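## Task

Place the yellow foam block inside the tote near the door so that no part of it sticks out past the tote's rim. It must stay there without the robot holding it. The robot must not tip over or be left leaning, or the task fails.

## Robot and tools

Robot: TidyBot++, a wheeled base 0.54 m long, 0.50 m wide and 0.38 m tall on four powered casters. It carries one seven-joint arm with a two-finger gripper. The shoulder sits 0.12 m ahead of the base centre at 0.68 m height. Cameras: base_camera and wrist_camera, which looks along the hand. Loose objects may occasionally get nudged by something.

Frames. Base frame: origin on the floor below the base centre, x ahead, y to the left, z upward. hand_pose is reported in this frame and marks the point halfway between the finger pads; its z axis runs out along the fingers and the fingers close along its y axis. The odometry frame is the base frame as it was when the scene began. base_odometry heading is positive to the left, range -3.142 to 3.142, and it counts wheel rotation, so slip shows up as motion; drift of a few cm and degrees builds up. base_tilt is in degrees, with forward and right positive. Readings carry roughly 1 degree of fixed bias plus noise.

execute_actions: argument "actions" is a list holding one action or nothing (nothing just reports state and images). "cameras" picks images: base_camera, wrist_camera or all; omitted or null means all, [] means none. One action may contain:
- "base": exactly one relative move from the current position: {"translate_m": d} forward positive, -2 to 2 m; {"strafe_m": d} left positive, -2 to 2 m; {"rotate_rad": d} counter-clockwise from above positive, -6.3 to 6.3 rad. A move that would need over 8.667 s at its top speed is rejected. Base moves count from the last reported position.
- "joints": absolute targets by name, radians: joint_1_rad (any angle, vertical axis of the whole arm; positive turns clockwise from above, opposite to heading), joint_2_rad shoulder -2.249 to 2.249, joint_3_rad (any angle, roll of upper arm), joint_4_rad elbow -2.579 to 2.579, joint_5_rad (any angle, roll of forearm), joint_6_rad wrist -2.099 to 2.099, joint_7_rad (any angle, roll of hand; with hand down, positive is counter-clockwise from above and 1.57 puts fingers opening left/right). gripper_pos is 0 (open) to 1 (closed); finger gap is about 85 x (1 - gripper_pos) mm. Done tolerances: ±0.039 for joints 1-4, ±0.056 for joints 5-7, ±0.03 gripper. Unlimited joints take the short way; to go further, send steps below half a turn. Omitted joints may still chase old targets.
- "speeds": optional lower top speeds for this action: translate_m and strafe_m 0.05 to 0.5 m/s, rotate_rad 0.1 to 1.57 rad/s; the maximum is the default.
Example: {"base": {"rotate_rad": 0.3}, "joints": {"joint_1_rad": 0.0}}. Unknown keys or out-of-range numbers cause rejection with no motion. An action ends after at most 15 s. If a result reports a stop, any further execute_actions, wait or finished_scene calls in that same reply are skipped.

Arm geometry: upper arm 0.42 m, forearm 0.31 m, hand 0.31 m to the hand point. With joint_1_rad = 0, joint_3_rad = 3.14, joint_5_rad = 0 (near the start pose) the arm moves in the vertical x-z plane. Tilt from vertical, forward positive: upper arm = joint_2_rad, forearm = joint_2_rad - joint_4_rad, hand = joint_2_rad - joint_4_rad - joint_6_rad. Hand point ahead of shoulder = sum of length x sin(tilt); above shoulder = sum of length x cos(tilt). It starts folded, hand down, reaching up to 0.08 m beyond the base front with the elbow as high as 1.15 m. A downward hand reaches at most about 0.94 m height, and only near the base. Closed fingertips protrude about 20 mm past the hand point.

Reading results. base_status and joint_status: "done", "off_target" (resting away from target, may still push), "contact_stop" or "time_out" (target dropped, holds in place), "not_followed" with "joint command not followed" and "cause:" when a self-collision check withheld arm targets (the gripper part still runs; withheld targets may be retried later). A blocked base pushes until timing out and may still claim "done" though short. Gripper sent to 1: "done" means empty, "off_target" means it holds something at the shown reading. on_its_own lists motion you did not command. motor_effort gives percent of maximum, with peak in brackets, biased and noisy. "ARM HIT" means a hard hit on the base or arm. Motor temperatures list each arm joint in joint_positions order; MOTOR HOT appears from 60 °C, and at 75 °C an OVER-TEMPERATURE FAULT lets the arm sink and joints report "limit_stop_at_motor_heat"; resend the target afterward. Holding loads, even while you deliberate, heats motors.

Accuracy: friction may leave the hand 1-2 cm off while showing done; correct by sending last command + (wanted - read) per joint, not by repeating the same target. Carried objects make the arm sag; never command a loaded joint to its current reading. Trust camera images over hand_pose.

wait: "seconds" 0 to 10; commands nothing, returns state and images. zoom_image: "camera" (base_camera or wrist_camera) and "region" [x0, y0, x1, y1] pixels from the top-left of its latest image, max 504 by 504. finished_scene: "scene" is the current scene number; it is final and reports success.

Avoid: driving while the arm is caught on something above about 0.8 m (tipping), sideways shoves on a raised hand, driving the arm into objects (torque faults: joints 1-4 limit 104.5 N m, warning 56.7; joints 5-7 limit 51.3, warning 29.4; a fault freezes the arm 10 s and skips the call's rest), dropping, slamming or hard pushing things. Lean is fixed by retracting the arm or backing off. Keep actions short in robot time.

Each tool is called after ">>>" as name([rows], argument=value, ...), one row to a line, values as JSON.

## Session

>>> execute_actions(actions=[])

Scene clock: 0.00 s.
Motor temperatures (°C, as the motors report them): [30 33 29 31 38 37 44]
base_odometry: x=+0.000 y=+0.000 heading=+0.000 (m, m, rad; odometry frame)
base_tilt: forward=+0.2 right=-0.4 (deg)
base_status: not commanded
joint_positions: joint_1_rad=+0.006 joint_2_rad=-0.293 joint_3_rad=+3.149 joint_4_rad=-2.532 joint_5_rad=+0.041 joint_6_rad=-0.864 joint_7_rad=+1.588 gripper_pos=+0.000
joint_status: not commanded
motor_effort: joint_1_rad=+0 joint_2_rad=+0 joint_3_rad=-1 joint_4_rad=+8 joint_5_rad=+1 joint_6_rad=-2 joint_7_rad=-1 (%)
hand_pose: x=+0.2565 y=-0.0100 z=+0.5790 quat_wxyz=(+0.015, +1.000, +0.015, +0.019) (m; base frame)
pictures: base_camera, wrist_camera
Images, in order (width x height): base_camera 644x364, wrist_camera 644x476.

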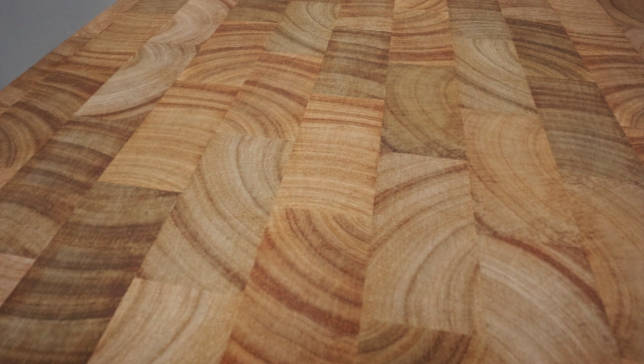

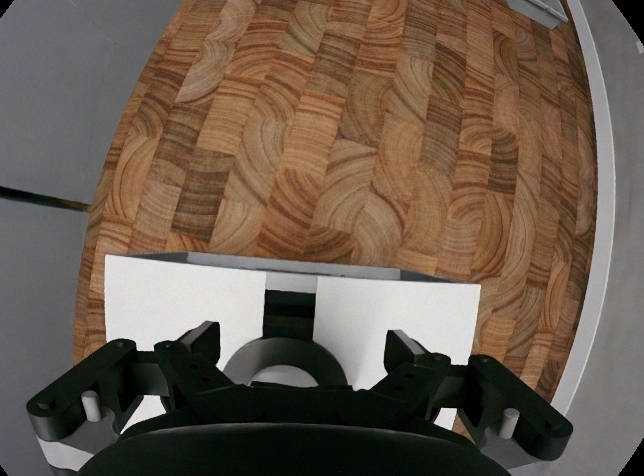

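>>> execute_actions([
  {"base": {"rotate_rad": 1.5}, "joints": {"joint_2_rad": -0.8, "joint_4_rad": -1.2, "joint_6_rad": -1.6, "joint_1_rad": -1.5, "joint_5_rad": -0.03}},
])

Scene clock: 5.23 s.
Motor temperatures (°C, as the motors report them): [30 33 29 31 38 37 44]
base_odometry: x=+0.000 y=+0.000 heading=+1.500 (m, m, rad; odometry frame)
base_tilt: forward=+0.2 right=-0.5 (deg)
base_status: done
joint_positions: joint_1_rad=-1.475 joint_2_rad=-0.792 joint_3_rad=+3.149 joint_4_rad=-1.206 joint_5_rad=+0.001 joint_6_rad=-1.561 joint_7_rad=+1.588 gripper_pos=+0.000
joint_status: all done
motor_effort: joint_1_rad=+0(0) joint_2_rad=+15(16) joint_3_rad=+0(2) joint_4_rad=+11(16) joint_5_rad=+0(2) joint_6_rad=+8(9) joint_7_rad=+0(1) (%)
hand_pose: x=+0.1318 y=+0.1123 z=+1.1430 quat_wxyz=(-0.367, +0.615, +0.564, +0.411) (m; base frame)
pictures: base_camera, wrist_camera
Images, in order (width x height): base_camera 644x364, wrist_camera 644x476.

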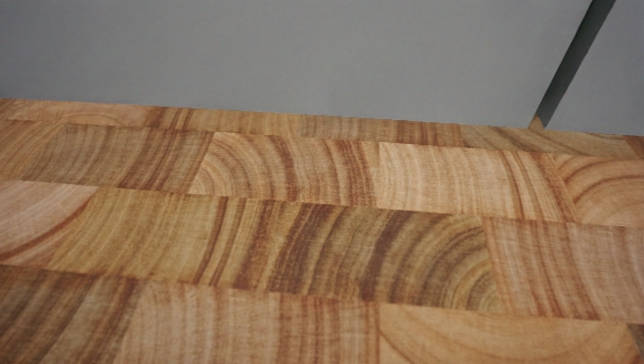

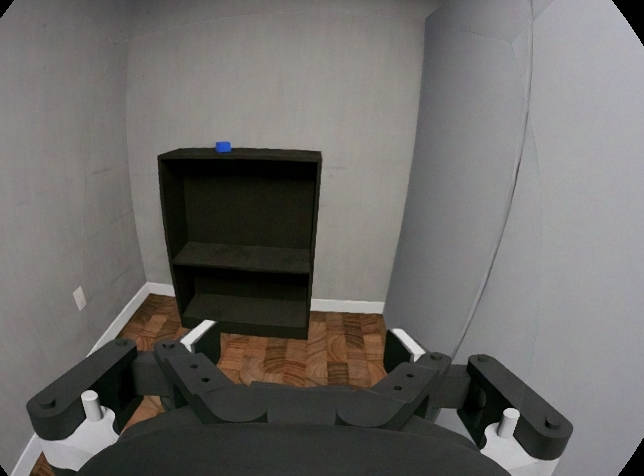

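>>> execute_actions([
  {"base": {"strafe_m": -1.45}, "joints": {"joint_1_rad": 0.15}},
])

Scene clock: 11.67 s.
Motor temperatures (°C, as the motors report them): [30 33 29 31 38 37 44]
base_odometry: x=+1.447 y=-0.101 heading=+1.500 (m, m, rad; odometry frame)
base_tilt: forward=+0.2 right=-0.4 (deg)
base_status: done
joint_positions: joint_1_rad=+0.126 joint_2_rad=-0.795 joint_3_rad=+3.149 joint_4_rad=-1.206 joint_5_rad=-0.001 joint_6_rad=-1.561 joint_7_rad=+1.588 gripper_pos=+0.000
joint_status: all done
motor_effort: joint_1_rad=+1(1) joint_2_rad=+15(16) joint_3_rad=+0(1) joint_4_rad=+10(12) joint_5_rad=+0(1) joint_6_rad=+9(9) joint_7_rad=+0(0) (%)
hand_pose: x=+0.2299 y=-0.0154 z=+1.1432 quat_wxyz=(+0.038, +0.832, -0.049, +0.551) (m; base frame)
pictures: base_camera, wrist_camera
Images, in order (width x height): base_camera 644x364, wrist_camera 644x476.

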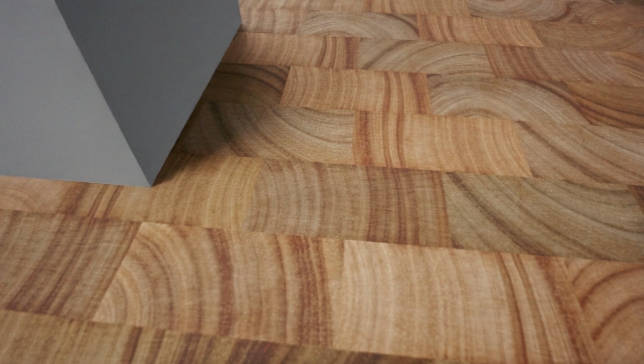

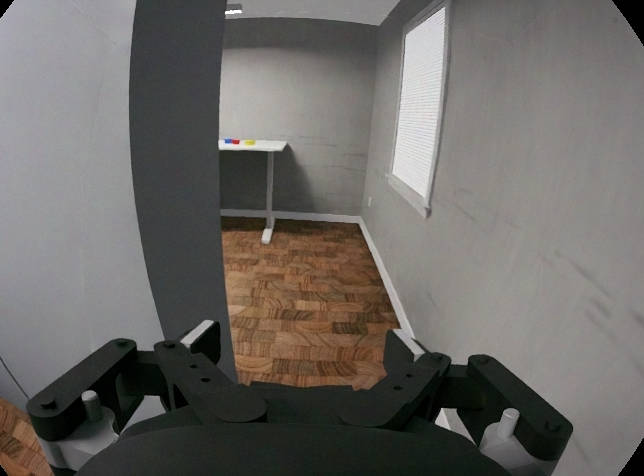

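>>> zoom_image(camera="wrist_camera", region=[200, 110, 340, 250])

Region (200, 110, 340, 250) of wrist_camera's 644x476 image, scaled by 3.600.

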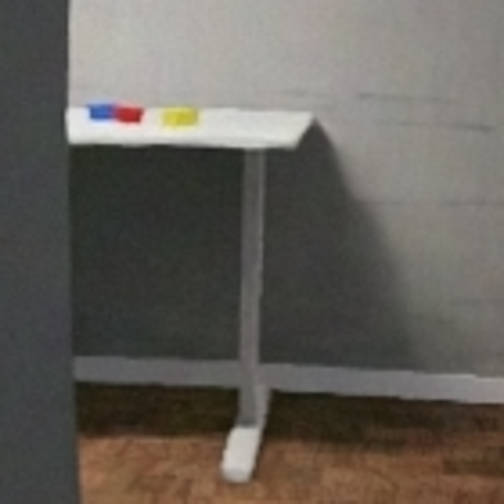

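>>> execute_actions([
  {"base": {"strafe_m": -0.17}},
], cameras=["base_camera"])

Scene clock: 25.97 s.
Motor temperatures (°C, as the motors report them): [30 33 29 31 38 37 44]
base_odometry: x=+1.616 y=-0.113 heading=+1.501 (m, m, rad; odometry frame)
base_tilt: forward=+0.2 right=-0.4 (deg)
base_status: done
joint_positions: joint_1_rad=+0.129 joint_2_rad=-0.795 joint_3_rad=+3.149 joint_4_rad=-1.206 joint_5_rad=-0.003 joint_6_rad=-1.561 joint_7_rad=+1.588 gripper_pos=+0.000
joint_status: not commanded
motor_effort: joint_1_rad=+0(2) joint_2_rad=+14(15) joint_3_rad=+0(1) joint_4_rad=+10(10) joint_5_rad=+0(2) joint_6_rad=+9(9) joint_7_rad=+0(1) (%)
hand_pose: x=+0.2300 y=-0.0150 z=+1.1432 quat_wxyz=(+0.038, +0.832, -0.049, +0.551) (m; base frame)
pictures: base_camera
Images, in order (width x height): base_camera 644x364.

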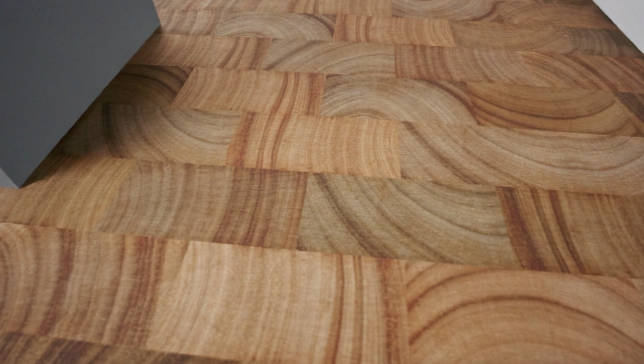

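>>> execute_actions([
  {"base": {"translate_m": 2.0}, "joints": {"joint_1_rad": -0.45, "joint_2_rad": -0.3, "joint_4_rad": -0.55, "joint_6_rad": -1.85}},
])

Scene clock: 32.63 s.
Motor temperatures (°C, as the motors report them): [30 33 29 31 38 37 44]
base_odometry: x=+1.758 y=+1.882 heading=+1.500 (m, m, rad; odometry frame)
base_tilt: forward=+0.2 right=-0.5 (deg)
base_status: done
joint_positions: joint_1_rad=-0.423 joint_2_rad=-0.298 joint_3_rad=+3.149 joint_4_rad=-0.560 joint_5_rad=-0.003 joint_6_rad=-1.810 joint_7_rad=+1.588 gripper_pos=+0.000
joint_status: all done
motor_effort: joint_1_rad=-1(0) joint_2_rad=+2(19) joint_3_rad=+0(0) joint_4_rad=+8(11) joint_5_rad=-1(0) joint_6_rad=+8(9) joint_7_rad=-1(0) (%)
hand_pose: x=+0.3299 y=+0.0945 z=+1.2381 quat_wxyz=(-0.103, +0.840, +0.186, +0.499) (m; base frame)
pictures: base_camera, wrist_camera
Images, in order (width x height): base_camera 644x364, wrist_camera 644x476.

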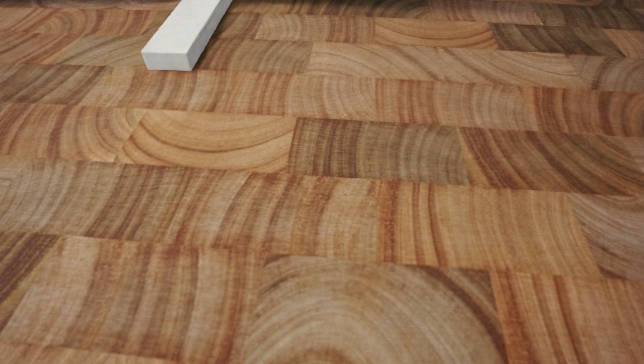

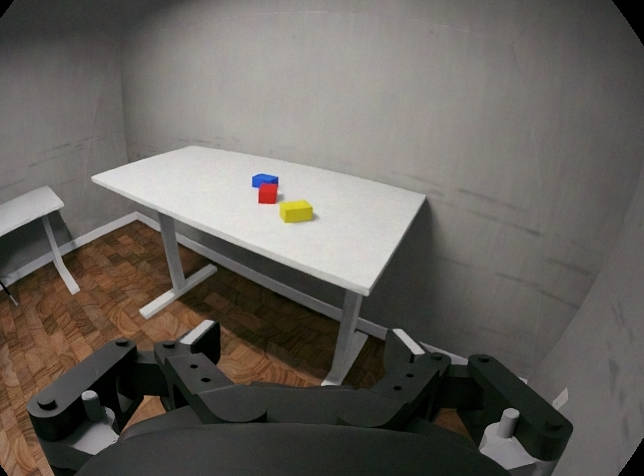

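>>> zoom_image(camera="wrist_camera", region=[230, 150, 350, 250])

Region (230, 150, 350, 250) of wrist_camera's 644x476 image, scaled by 4.200.

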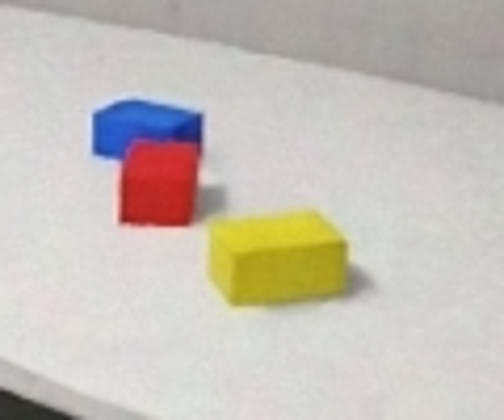

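>>> execute_actions([
  {"base": {"strafe_m": 0.8}, "joints": {"joint_1_rad": 0.745, "joint_2_rad": 0.045, "joint_4_rad": -0.87, "joint_6_rad": -1.43, "joint_7_rad": 1.51}},
], cameras=["wrist_camera"])

>>> execute_actions([
  {"base": {"translate_m": 0.47}},
])

Scene clock: 53.70 s.
Motor temperatures (°C, as the motors report them): [30 33 29 31 38 37 44]
base_odometry: x=+0.960 y=+1.939 heading=+1.500 (m, m, rad; odometry frame)
base_tilt: forward=+0.2 right=-0.4 (deg)
base_status: done
joint_positions: joint_1_rad=+0.719 joint_2_rad=+0.030 joint_3_rad=+3.149 joint_4_rad=-0.859 joint_5_rad=-0.005 joint_6_rad=-1.470 joint_7_rad=+1.552 gripper_pos=+0.000
joint_status: all done
motor_effort: joint_1_rad=+0(1) joint_2_rad=-17(17) joint_3_rad=-1(1) joint_4_rad=+14(14) joint_5_rad=+0(1) joint_6_rad=+7(8) joint_7_rad=-1(1) (%)
hand_pose: x=+0.4769 y=-0.3143 z=+1.0796 quat_wxyz=(+0.130, +0.861, -0.336, +0.358) (m; base frame)
pictures: wrist_camera
Images, in order (width x height): wrist_camera 644x476.

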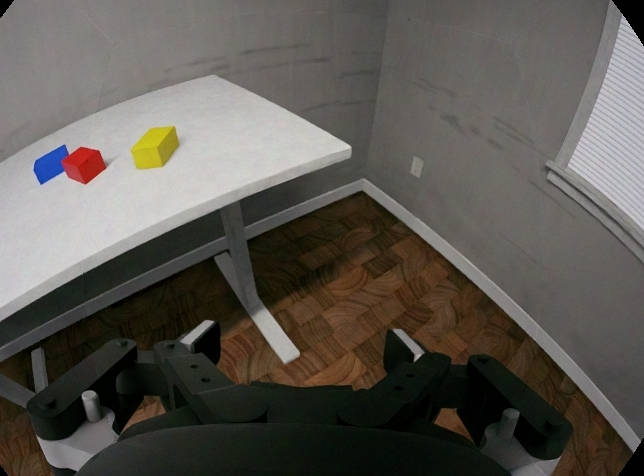

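Scene clock: 56.00 s.
Motor temperatures (°C, as the motors report them): [30 33 29 31 38 37 44]
base_odometry: x=+0.993 y=+2.408 heading=+1.500 (m, m, rad; odometry frame)
base_tilt: forward=+0.2 right=-0.5 (deg)
base_status: done
joint_positions: joint_1_rad=+0.723 joint_2_rad=+0.044 joint_3_rad=+3.149 joint_4_rad=-0.862 joint_5_rad=-0.005 joint_6_rad=-1.468 joint_7_rad=+1.552 gripper_pos=+0.000
joint_status: not commanded
motor_effort: joint_1_rad=+0(2) joint_2_rad=-18(20) joint_3_rad=-1(2) joint_4_rad=+15(15) joint_5_rad=+0(0) joint_6_rad=+6(7) joint_7_rad=-1(0) (%)
hand_pose: x=+0.4804 y=-0.3195 z=+1.0720 quat_wxyz=(+0.128, +0.863, -0.339, +0.352) (m; base frame)
pictures: base_camera, wrist_camera
Images, in order (width x height): base_camera 644x364, wrist_camera 644x476.

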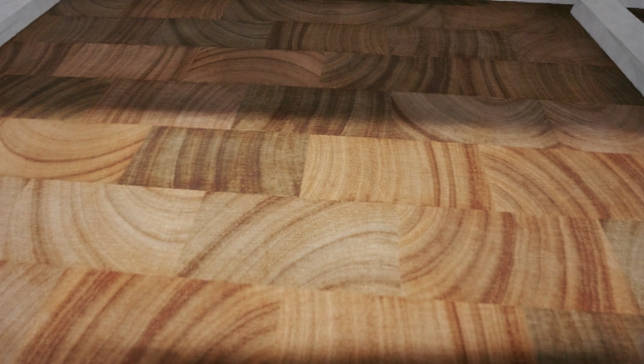

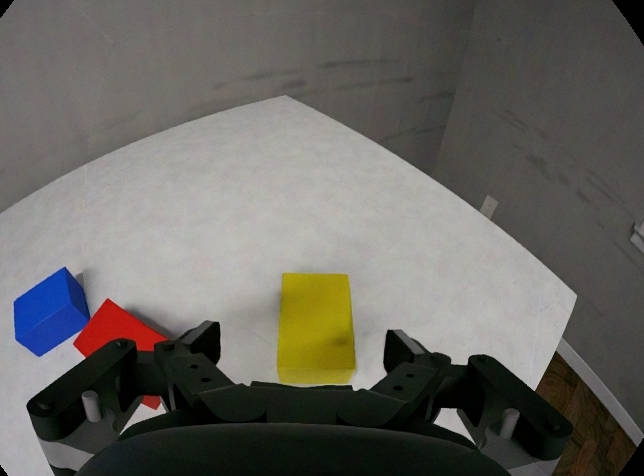

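>>> execute_actions([
  {"joints": {"joint_1_rad": 0.76, "joint_2_rad": 0.232}},
], cameras=["wrist_camera"])

Scene clock: 62.43 s.
Motor temperatures (°C, as the motors report them): [30 33 29 31 38 37 44]
base_odometry: x=+0.993 y=+2.408 heading=+1.500 (m, m, rad; odometry frame)
base_tilt: forward=+0.2 right=-0.4 (deg)
base_status: not commanded
joint_positions: joint_1_rad=+0.732 joint_2_rad=+0.238 joint_3_rad=+3.149 joint_4_rad=-0.869 joint_5_rad=-0.005 joint_6_rad=-1.468 joint_7_rad=+1.552 gripper_pos=+0.000
joint_status: all done
motor_effort: joint_1_rad=+0(0) joint_2_rad=-25(29) joint_3_rad=-1(1) joint_4_rad=+16(17) joint_5_rad=+0(0) joint_6_rad=+5(7) joint_7_rad=+0(1) (%)
hand_pose: x=+0.5258 y=-0.3666 z=+0.9685 quat_wxyz=(+0.097, +0.892, -0.355, +0.262) (m; base frame)
pictures: wrist_camera
Images, in order (width x height): wrist_camera 644x476.

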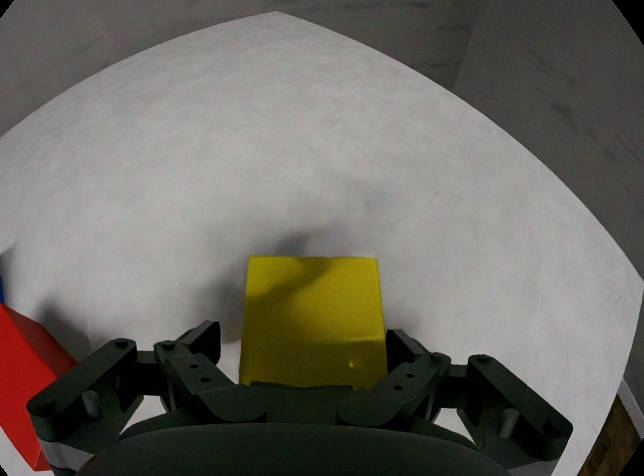

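>>> execute_actions([
  {"joints": {"gripper_pos": 1.0}},
], cameras=["wrist_camera"])

Scene clock: 64.13 s.
Motor temperatures (°C, as the motors report them): [30 33 29 31 38 37 44]
base_odometry: x=+0.993 y=+2.408 heading=+1.500 (m, m, rad; odometry frame)
base_tilt: forward=+0.2 right=-0.4 (deg)
base_status: not commanded
joint_positions: joint_1_rad=+0.737 joint_2_rad=+0.233 joint_3_rad=+3.149 joint_4_rad=-0.869 joint_5_rad=-0.005 joint_6_rad=-1.467 joint_7_rad=+1.552 gripper_pos=+0.374
joint_status: gripper_pos off_target (ended at +0.374, target +1.000)
motor_effort: joint_1_rad=+0(2) joint_2_rad=-26(26) joint_3_rad=-1(3) joint_4_rad=+16(16) joint_5_rad=-1(2) joint_6_rad=+5(5) joint_7_rad=+0(1) (%)
hand_pose: x=+0.5232 y=-0.3675 z=+0.9715 quat_wxyz=(+0.098, +0.891, -0.357, +0.265) (m; base frame)
pictures: wrist_camera
Images, in order (width x height): wrist_camera 644x476.

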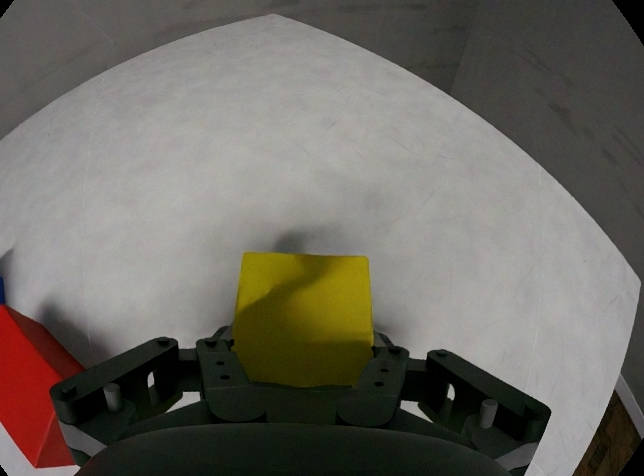

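>>> execute_actions([
  {"base": {"strafe_m": -0.82}, "joints": {"joint_1_rad": 3.165, "joint_2_rad": 0.0}},
])

Scene clock: 74.93 s.
Motor temperatures (°C, as the motors report them): [30 33 29 31 38 37 44]
base_odometry: x=+1.811 y=+2.350 heading=+1.501 (m, m, rad; odometry frame)
base_tilt: forward=+0.1 right=-0.4 (deg)
base_status: done
joint_positions: joint_1_rad=+3.142 joint_2_rad=+0.017 joint_3_rad=+3.149 joint_4_rad=-0.869 joint_5_rad=-0.006 joint_6_rad=-1.465 joint_7_rad=+1.552 gripper_pos=+0.374
joint_status: all done
motor_effort: joint_1_rad=+0(2) joint_2_rad=-17(26) joint_3_rad=-1(1) joint_4_rad=+15(17) joint_5_rad=+0(0) joint_6_rad=+7(7) joint_7_rad=-1(0) (%)
hand_pose: x=-0.3532 y=+0.0003 z=+1.0821 quat_wxyz=(+0.385, -0.011, -0.923, +0.005) (m; base frame)
pictures: base_camera, wrist_camera
Images, in order (width x height): base_camera 644x364, wrist_camera 644x476.

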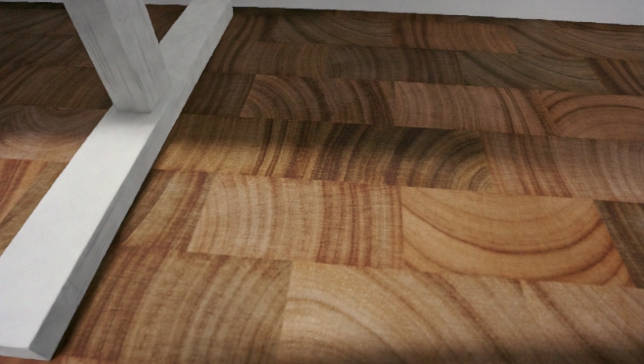

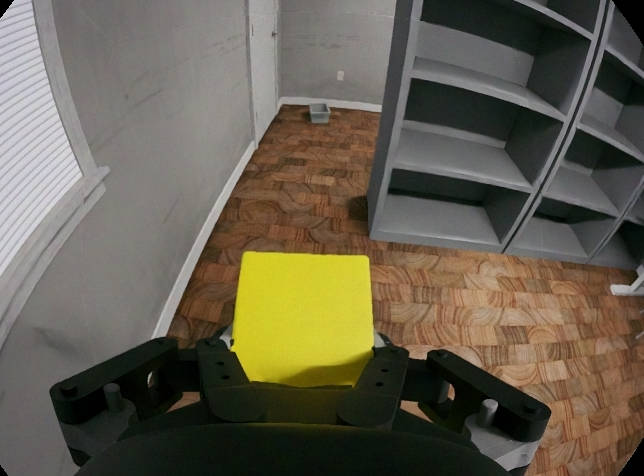

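>>> execute_actions([
  {"base": {"translate_m": -2.0}, "joints": {"joint_2_rad": 0.6, "joint_4_rad": -1.3, "joint_6_rad": -0.7}},
])

Scene clock: 81.87 s.
Motor temperatures (°C, as the motors report them): [30 33 29 31 38 37 44]
base_odometry: x=+1.672 y=+0.355 heading=+1.501 (m, m, rad; odometry frame)
base_tilt: forward=+0.2 right=-0.5 (deg)
base_status: done
joint_positions: joint_1_rad=+3.142 joint_2_rad=+0.606 joint_3_rad=+3.149 joint_4_rad=-1.301 joint_5_rad=-0.006 joint_6_rad=-0.736 joint_7_rad=+1.552 gripper_pos=+0.374
joint_status: all done
motor_effort: joint_1_rad=+0(0) joint_2_rad=-38(45) joint_3_rad=-1(2) joint_4_rad=+16(20) joint_5_rad=+0(0) joint_6_rad=+5(8) joint_7_rad=+0(1) (%)
hand_pose: x=-0.5664 y=+0.0019 z=+0.6502 quat_wxyz=(+0.247, -0.013, -0.969, +0.002) (m; base frame)
pictures: base_camera, wrist_camera
Images, in order (width x height): base_camera 644x364, wrist_camera 644x476.

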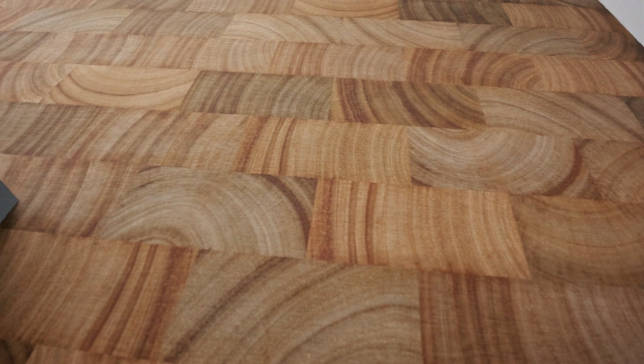

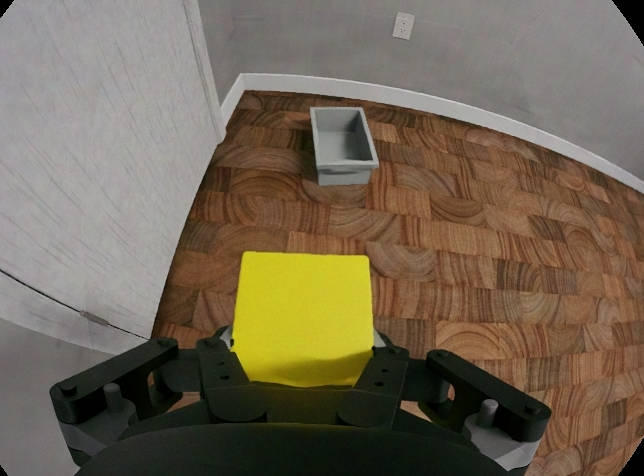

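>>> zoom_image(camera="wrist_camera", region=[280, 90, 420, 200])

Region (280, 90, 420, 200) of wrist_camera's 644x476 image, scaled by 3.600; it fills the top 396 rows of this view, and the rest is white.

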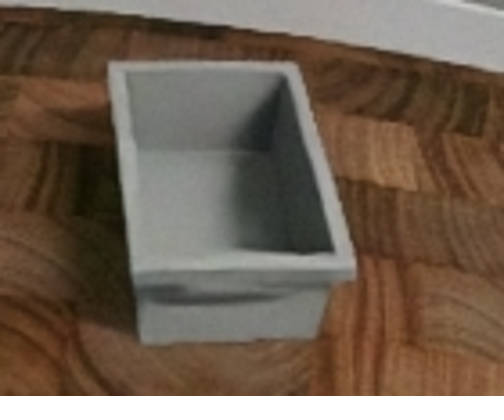

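>>> execute_actions([
  {"base": {"translate_m": -0.81}, "joints": {"joint_1_rad": 3.375, "joint_2_rad": 1.35, "joint_4_rad": -1.128, "joint_6_rad": -0.615, "joint_7_rad": 0.23}},
], cameras=["wrist_camera"])

Scene clock: 99.37 s.
Motor temperatures (°C, as the motors report them): [30 33 29 31 38 37 44]
base_odometry: x=+1.617 y=-0.453 heading=+1.502 (m, m, rad; odometry frame)
base_tilt: forward=+0.1 right=-0.5 (deg)
base_status: done
joint_positions: joint_1_rad=+3.350 joint_2_rad=+1.348 joint_3_rad=+3.149 joint_4_rad=-1.132 joint_5_rad=-0.006 joint_6_rad=-0.650 joint_7_rad=+0.267 gripper_pos=+0.374
joint_status: all done
motor_effort: joint_1_rad=+0(1) joint_2_rad=-45(48) joint_3_rad=-1(2) joint_4_rad=+9(17) joint_5_rad=+0(0) joint_6_rad=+0(6) joint_7_rad=-1(1) (%)
hand_pose: x=-0.4746 y=+0.1277 z=+0.2154 quat_wxyz=(+0.006, -0.688, -0.725, +0.002) (m; base frame)
pictures: wrist_camera
Images, in order (width x height): wrist_camera 644x476.

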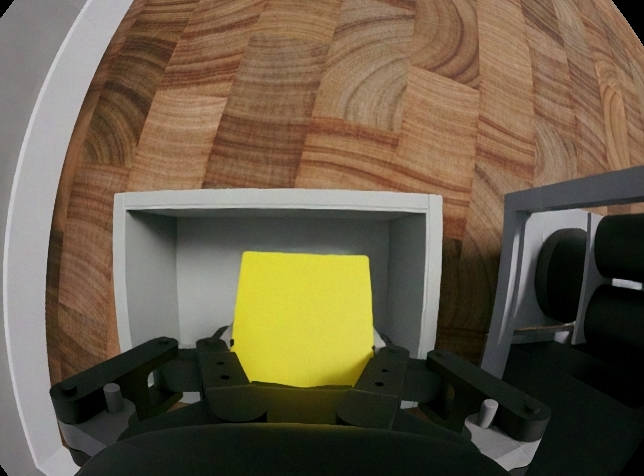

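>>> execute_actions([
  {"base": {"translate_m": -0.02}, "joints": {"joint_2_rad": 1.755, "joint_4_rad": -0.712}},
], cameras=["wrist_camera"])

Scene clock: 103.83 s.
Motor temperatures (°C, as the motors report them): [30 34 29 31 38 37 44]
base_odometry: x=+1.615 y=-0.473 heading=+1.502 (m, m, rad; odometry frame)
base_tilt: forward=+0.2 right=-0.5 (deg)
base_status: done
joint_positions: joint_1_rad=+3.352 joint_2_rad=+1.757 joint_3_rad=+3.149 joint_4_rad=-0.721 joint_5_rad=-0.006 joint_6_rad=-0.650 joint_7_rad=+0.267 gripper_pos=+0.374
joint_status: all done
motor_effort: joint_1_rad=+0(1) joint_2_rad=-46(49) joint_3_rad=-2(2) joint_4_rad=+9(9) joint_5_rad=+0(0) joint_6_rad=+0(1) joint_7_rad=+0(0) (%)
hand_pose: x=-0.4788 y=+0.1288 z=+0.0450 quat_wxyz=(+0.007, -0.688, -0.726, +0.002) (m; base frame)
pictures: wrist_camera
Images, in order (width x height): wrist_camera 644x476.

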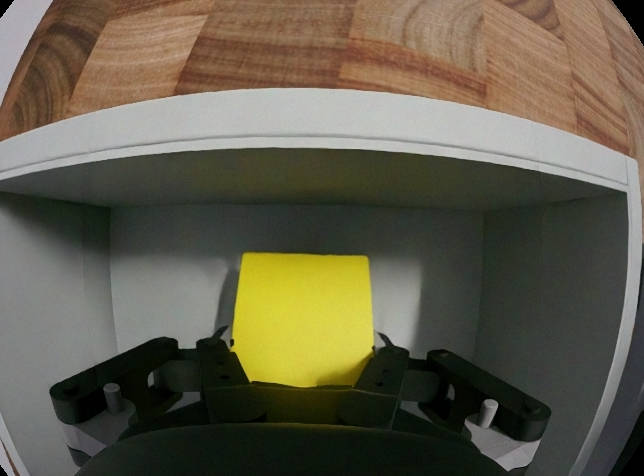

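>>> execute_actions([
  {"joints": {"joint_2_rad": 1.782}},
], cameras=[])

>>> execute_actions([
  {"joints": {"gripper_pos": 0.05}},
], cameras=["wrist_camera"])

Scene clock: 106.33 s.
Motor temperatures (°C, as the motors report them): [30 34 29 31 38 37 44]
base_odometry: x=+1.615 y=-0.473 heading=+1.502 (m, m, rad; odometry frame)
base_tilt: forward=+0.1 right=-0.5 (deg)
base_status: not commanded
joint_positions: joint_1_rad=+3.352 joint_2_rad=+1.768 joint_3_rad=+3.149 joint_4_rad=-0.719 joint_5_rad=-0.006 joint_6_rad=-0.649 joint_7_rad=+0.267 gripper_pos=+0.374
joint_status: all done
motor_effort: joint_1_rad=+0(1) joint_2_rad=-42(46) joint_3_rad=-1(2) joint_4_rad=+7(9) joint_5_rad=+0(1) joint_6_rad=-1(2) joint_7_rad=+0(1) (%)
hand_pose: x=-0.4731 y=+0.1276 z=+0.0388 quat_wxyz=(+0.003, -0.688, -0.726, +0.000) (m; base frame)
pictures: none
No camera images: the call's "cameras" was empty. Leave "cameras" out to get every camera's image.

Scene clock: 107.40 s.
Motor temperatures (°C, as the motors report them): [30 34 29 31 38 37 44]
base_odometry: x=+1.615 y=-0.473 heading=+1.502 (m, m, rad; odometry frame)
base_tilt: forward=+0.2 right=-0.5 (deg)
base_status: not commanded
joint_positions: joint_1_rad=+3.352 joint_2_rad=+1.769 joint_3_rad=+3.149 joint_4_rad=-0.719 joint_5_rad=-0.006 joint_6_rad=-0.649 joint_7_rad=+0.267 gripper_pos=+0.050
joint_status: all done
motor_effort: joint_1_rad=-1(1) joint_2_rad=-45(45) joint_3_rad=-2(2) joint_4_rad=+9(9) joint_5_rad=+0(0) joint_6_rad=+0(1) joint_7_rad=-1(0) (%)
hand_pose: x=-0.4730 y=+0.1275 z=+0.0384 quat_wxyz=(+0.003, -0.688, -0.726, +0.000) (m; base frame)
pictures: wrist_camera
Images, in order (width x height): wrist_camera 644x476.

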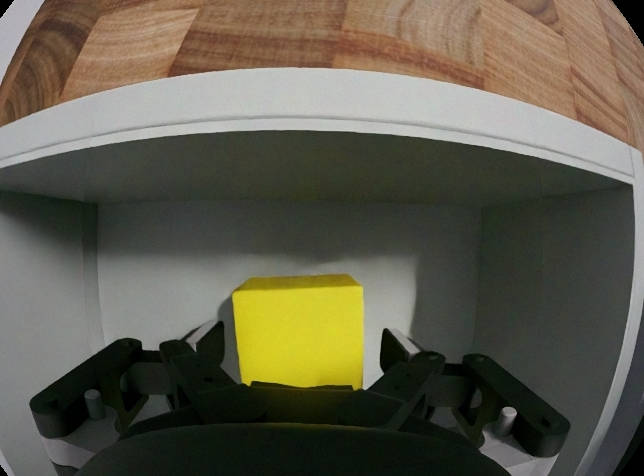

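The gripper is open and the block is down. Next I lift the hand out of the tote.

>>> execute_actions([
  {"joints": {"joint_2_rad": 1.42, "joint_4_rad": -1.07}},
], cameras=["wrist_camera"])

Scene clock: 110.30 s.
Motor temperatures (°C, as the motors report them): [30 34 29 31 38 37 44]
base_odometry: x=+1.615 y=-0.473 heading=+1.502 (m, m, rad; odometry frame)
base_tilt: forward=+0.1 right=-0.5 (deg)
base_status: not commanded
joint_positions: joint_1_rad=+3.352 joint_2_rad=+1.418 joint_3_rad=+3.149 joint_4_rad=-1.061 joint_5_rad=-0.006 joint_6_rad=-0.649 joint_7_rad=+0.267 gripper_pos=+0.050
joint_status: all done
motor_effort: joint_1_rad=+0(0) joint_2_rad=-45(48) joint_3_rad=-1(2) joint_4_rad=+9(9) joint_5_rad=+0(0) joint_6_rad=+0(0) joint_7_rad=+0(0) (%)
hand_pose: x=-0.4807 y=+0.1297 z=+0.1865 quat_wxyz=(+0.007, -0.689, -0.725, +0.002) (m; base frame)
pictures: wrist_camera
Images, in order (width x height): wrist_camera 644x476.

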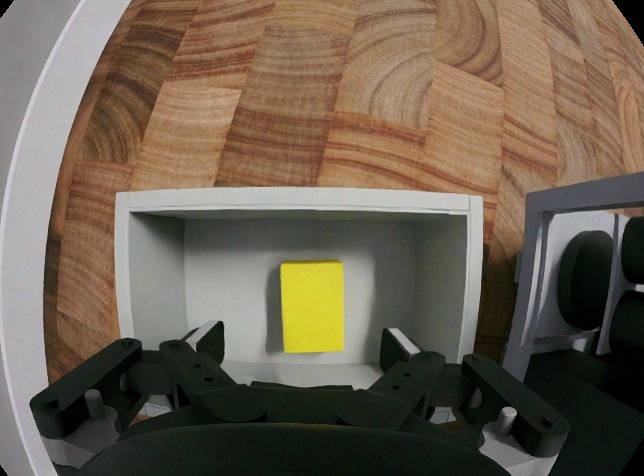

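The yellow block is lying flat in the middle of the tote, and the robot is clear of it.

>>> finished_scene(scene=2)

The scene is finished: the task was done.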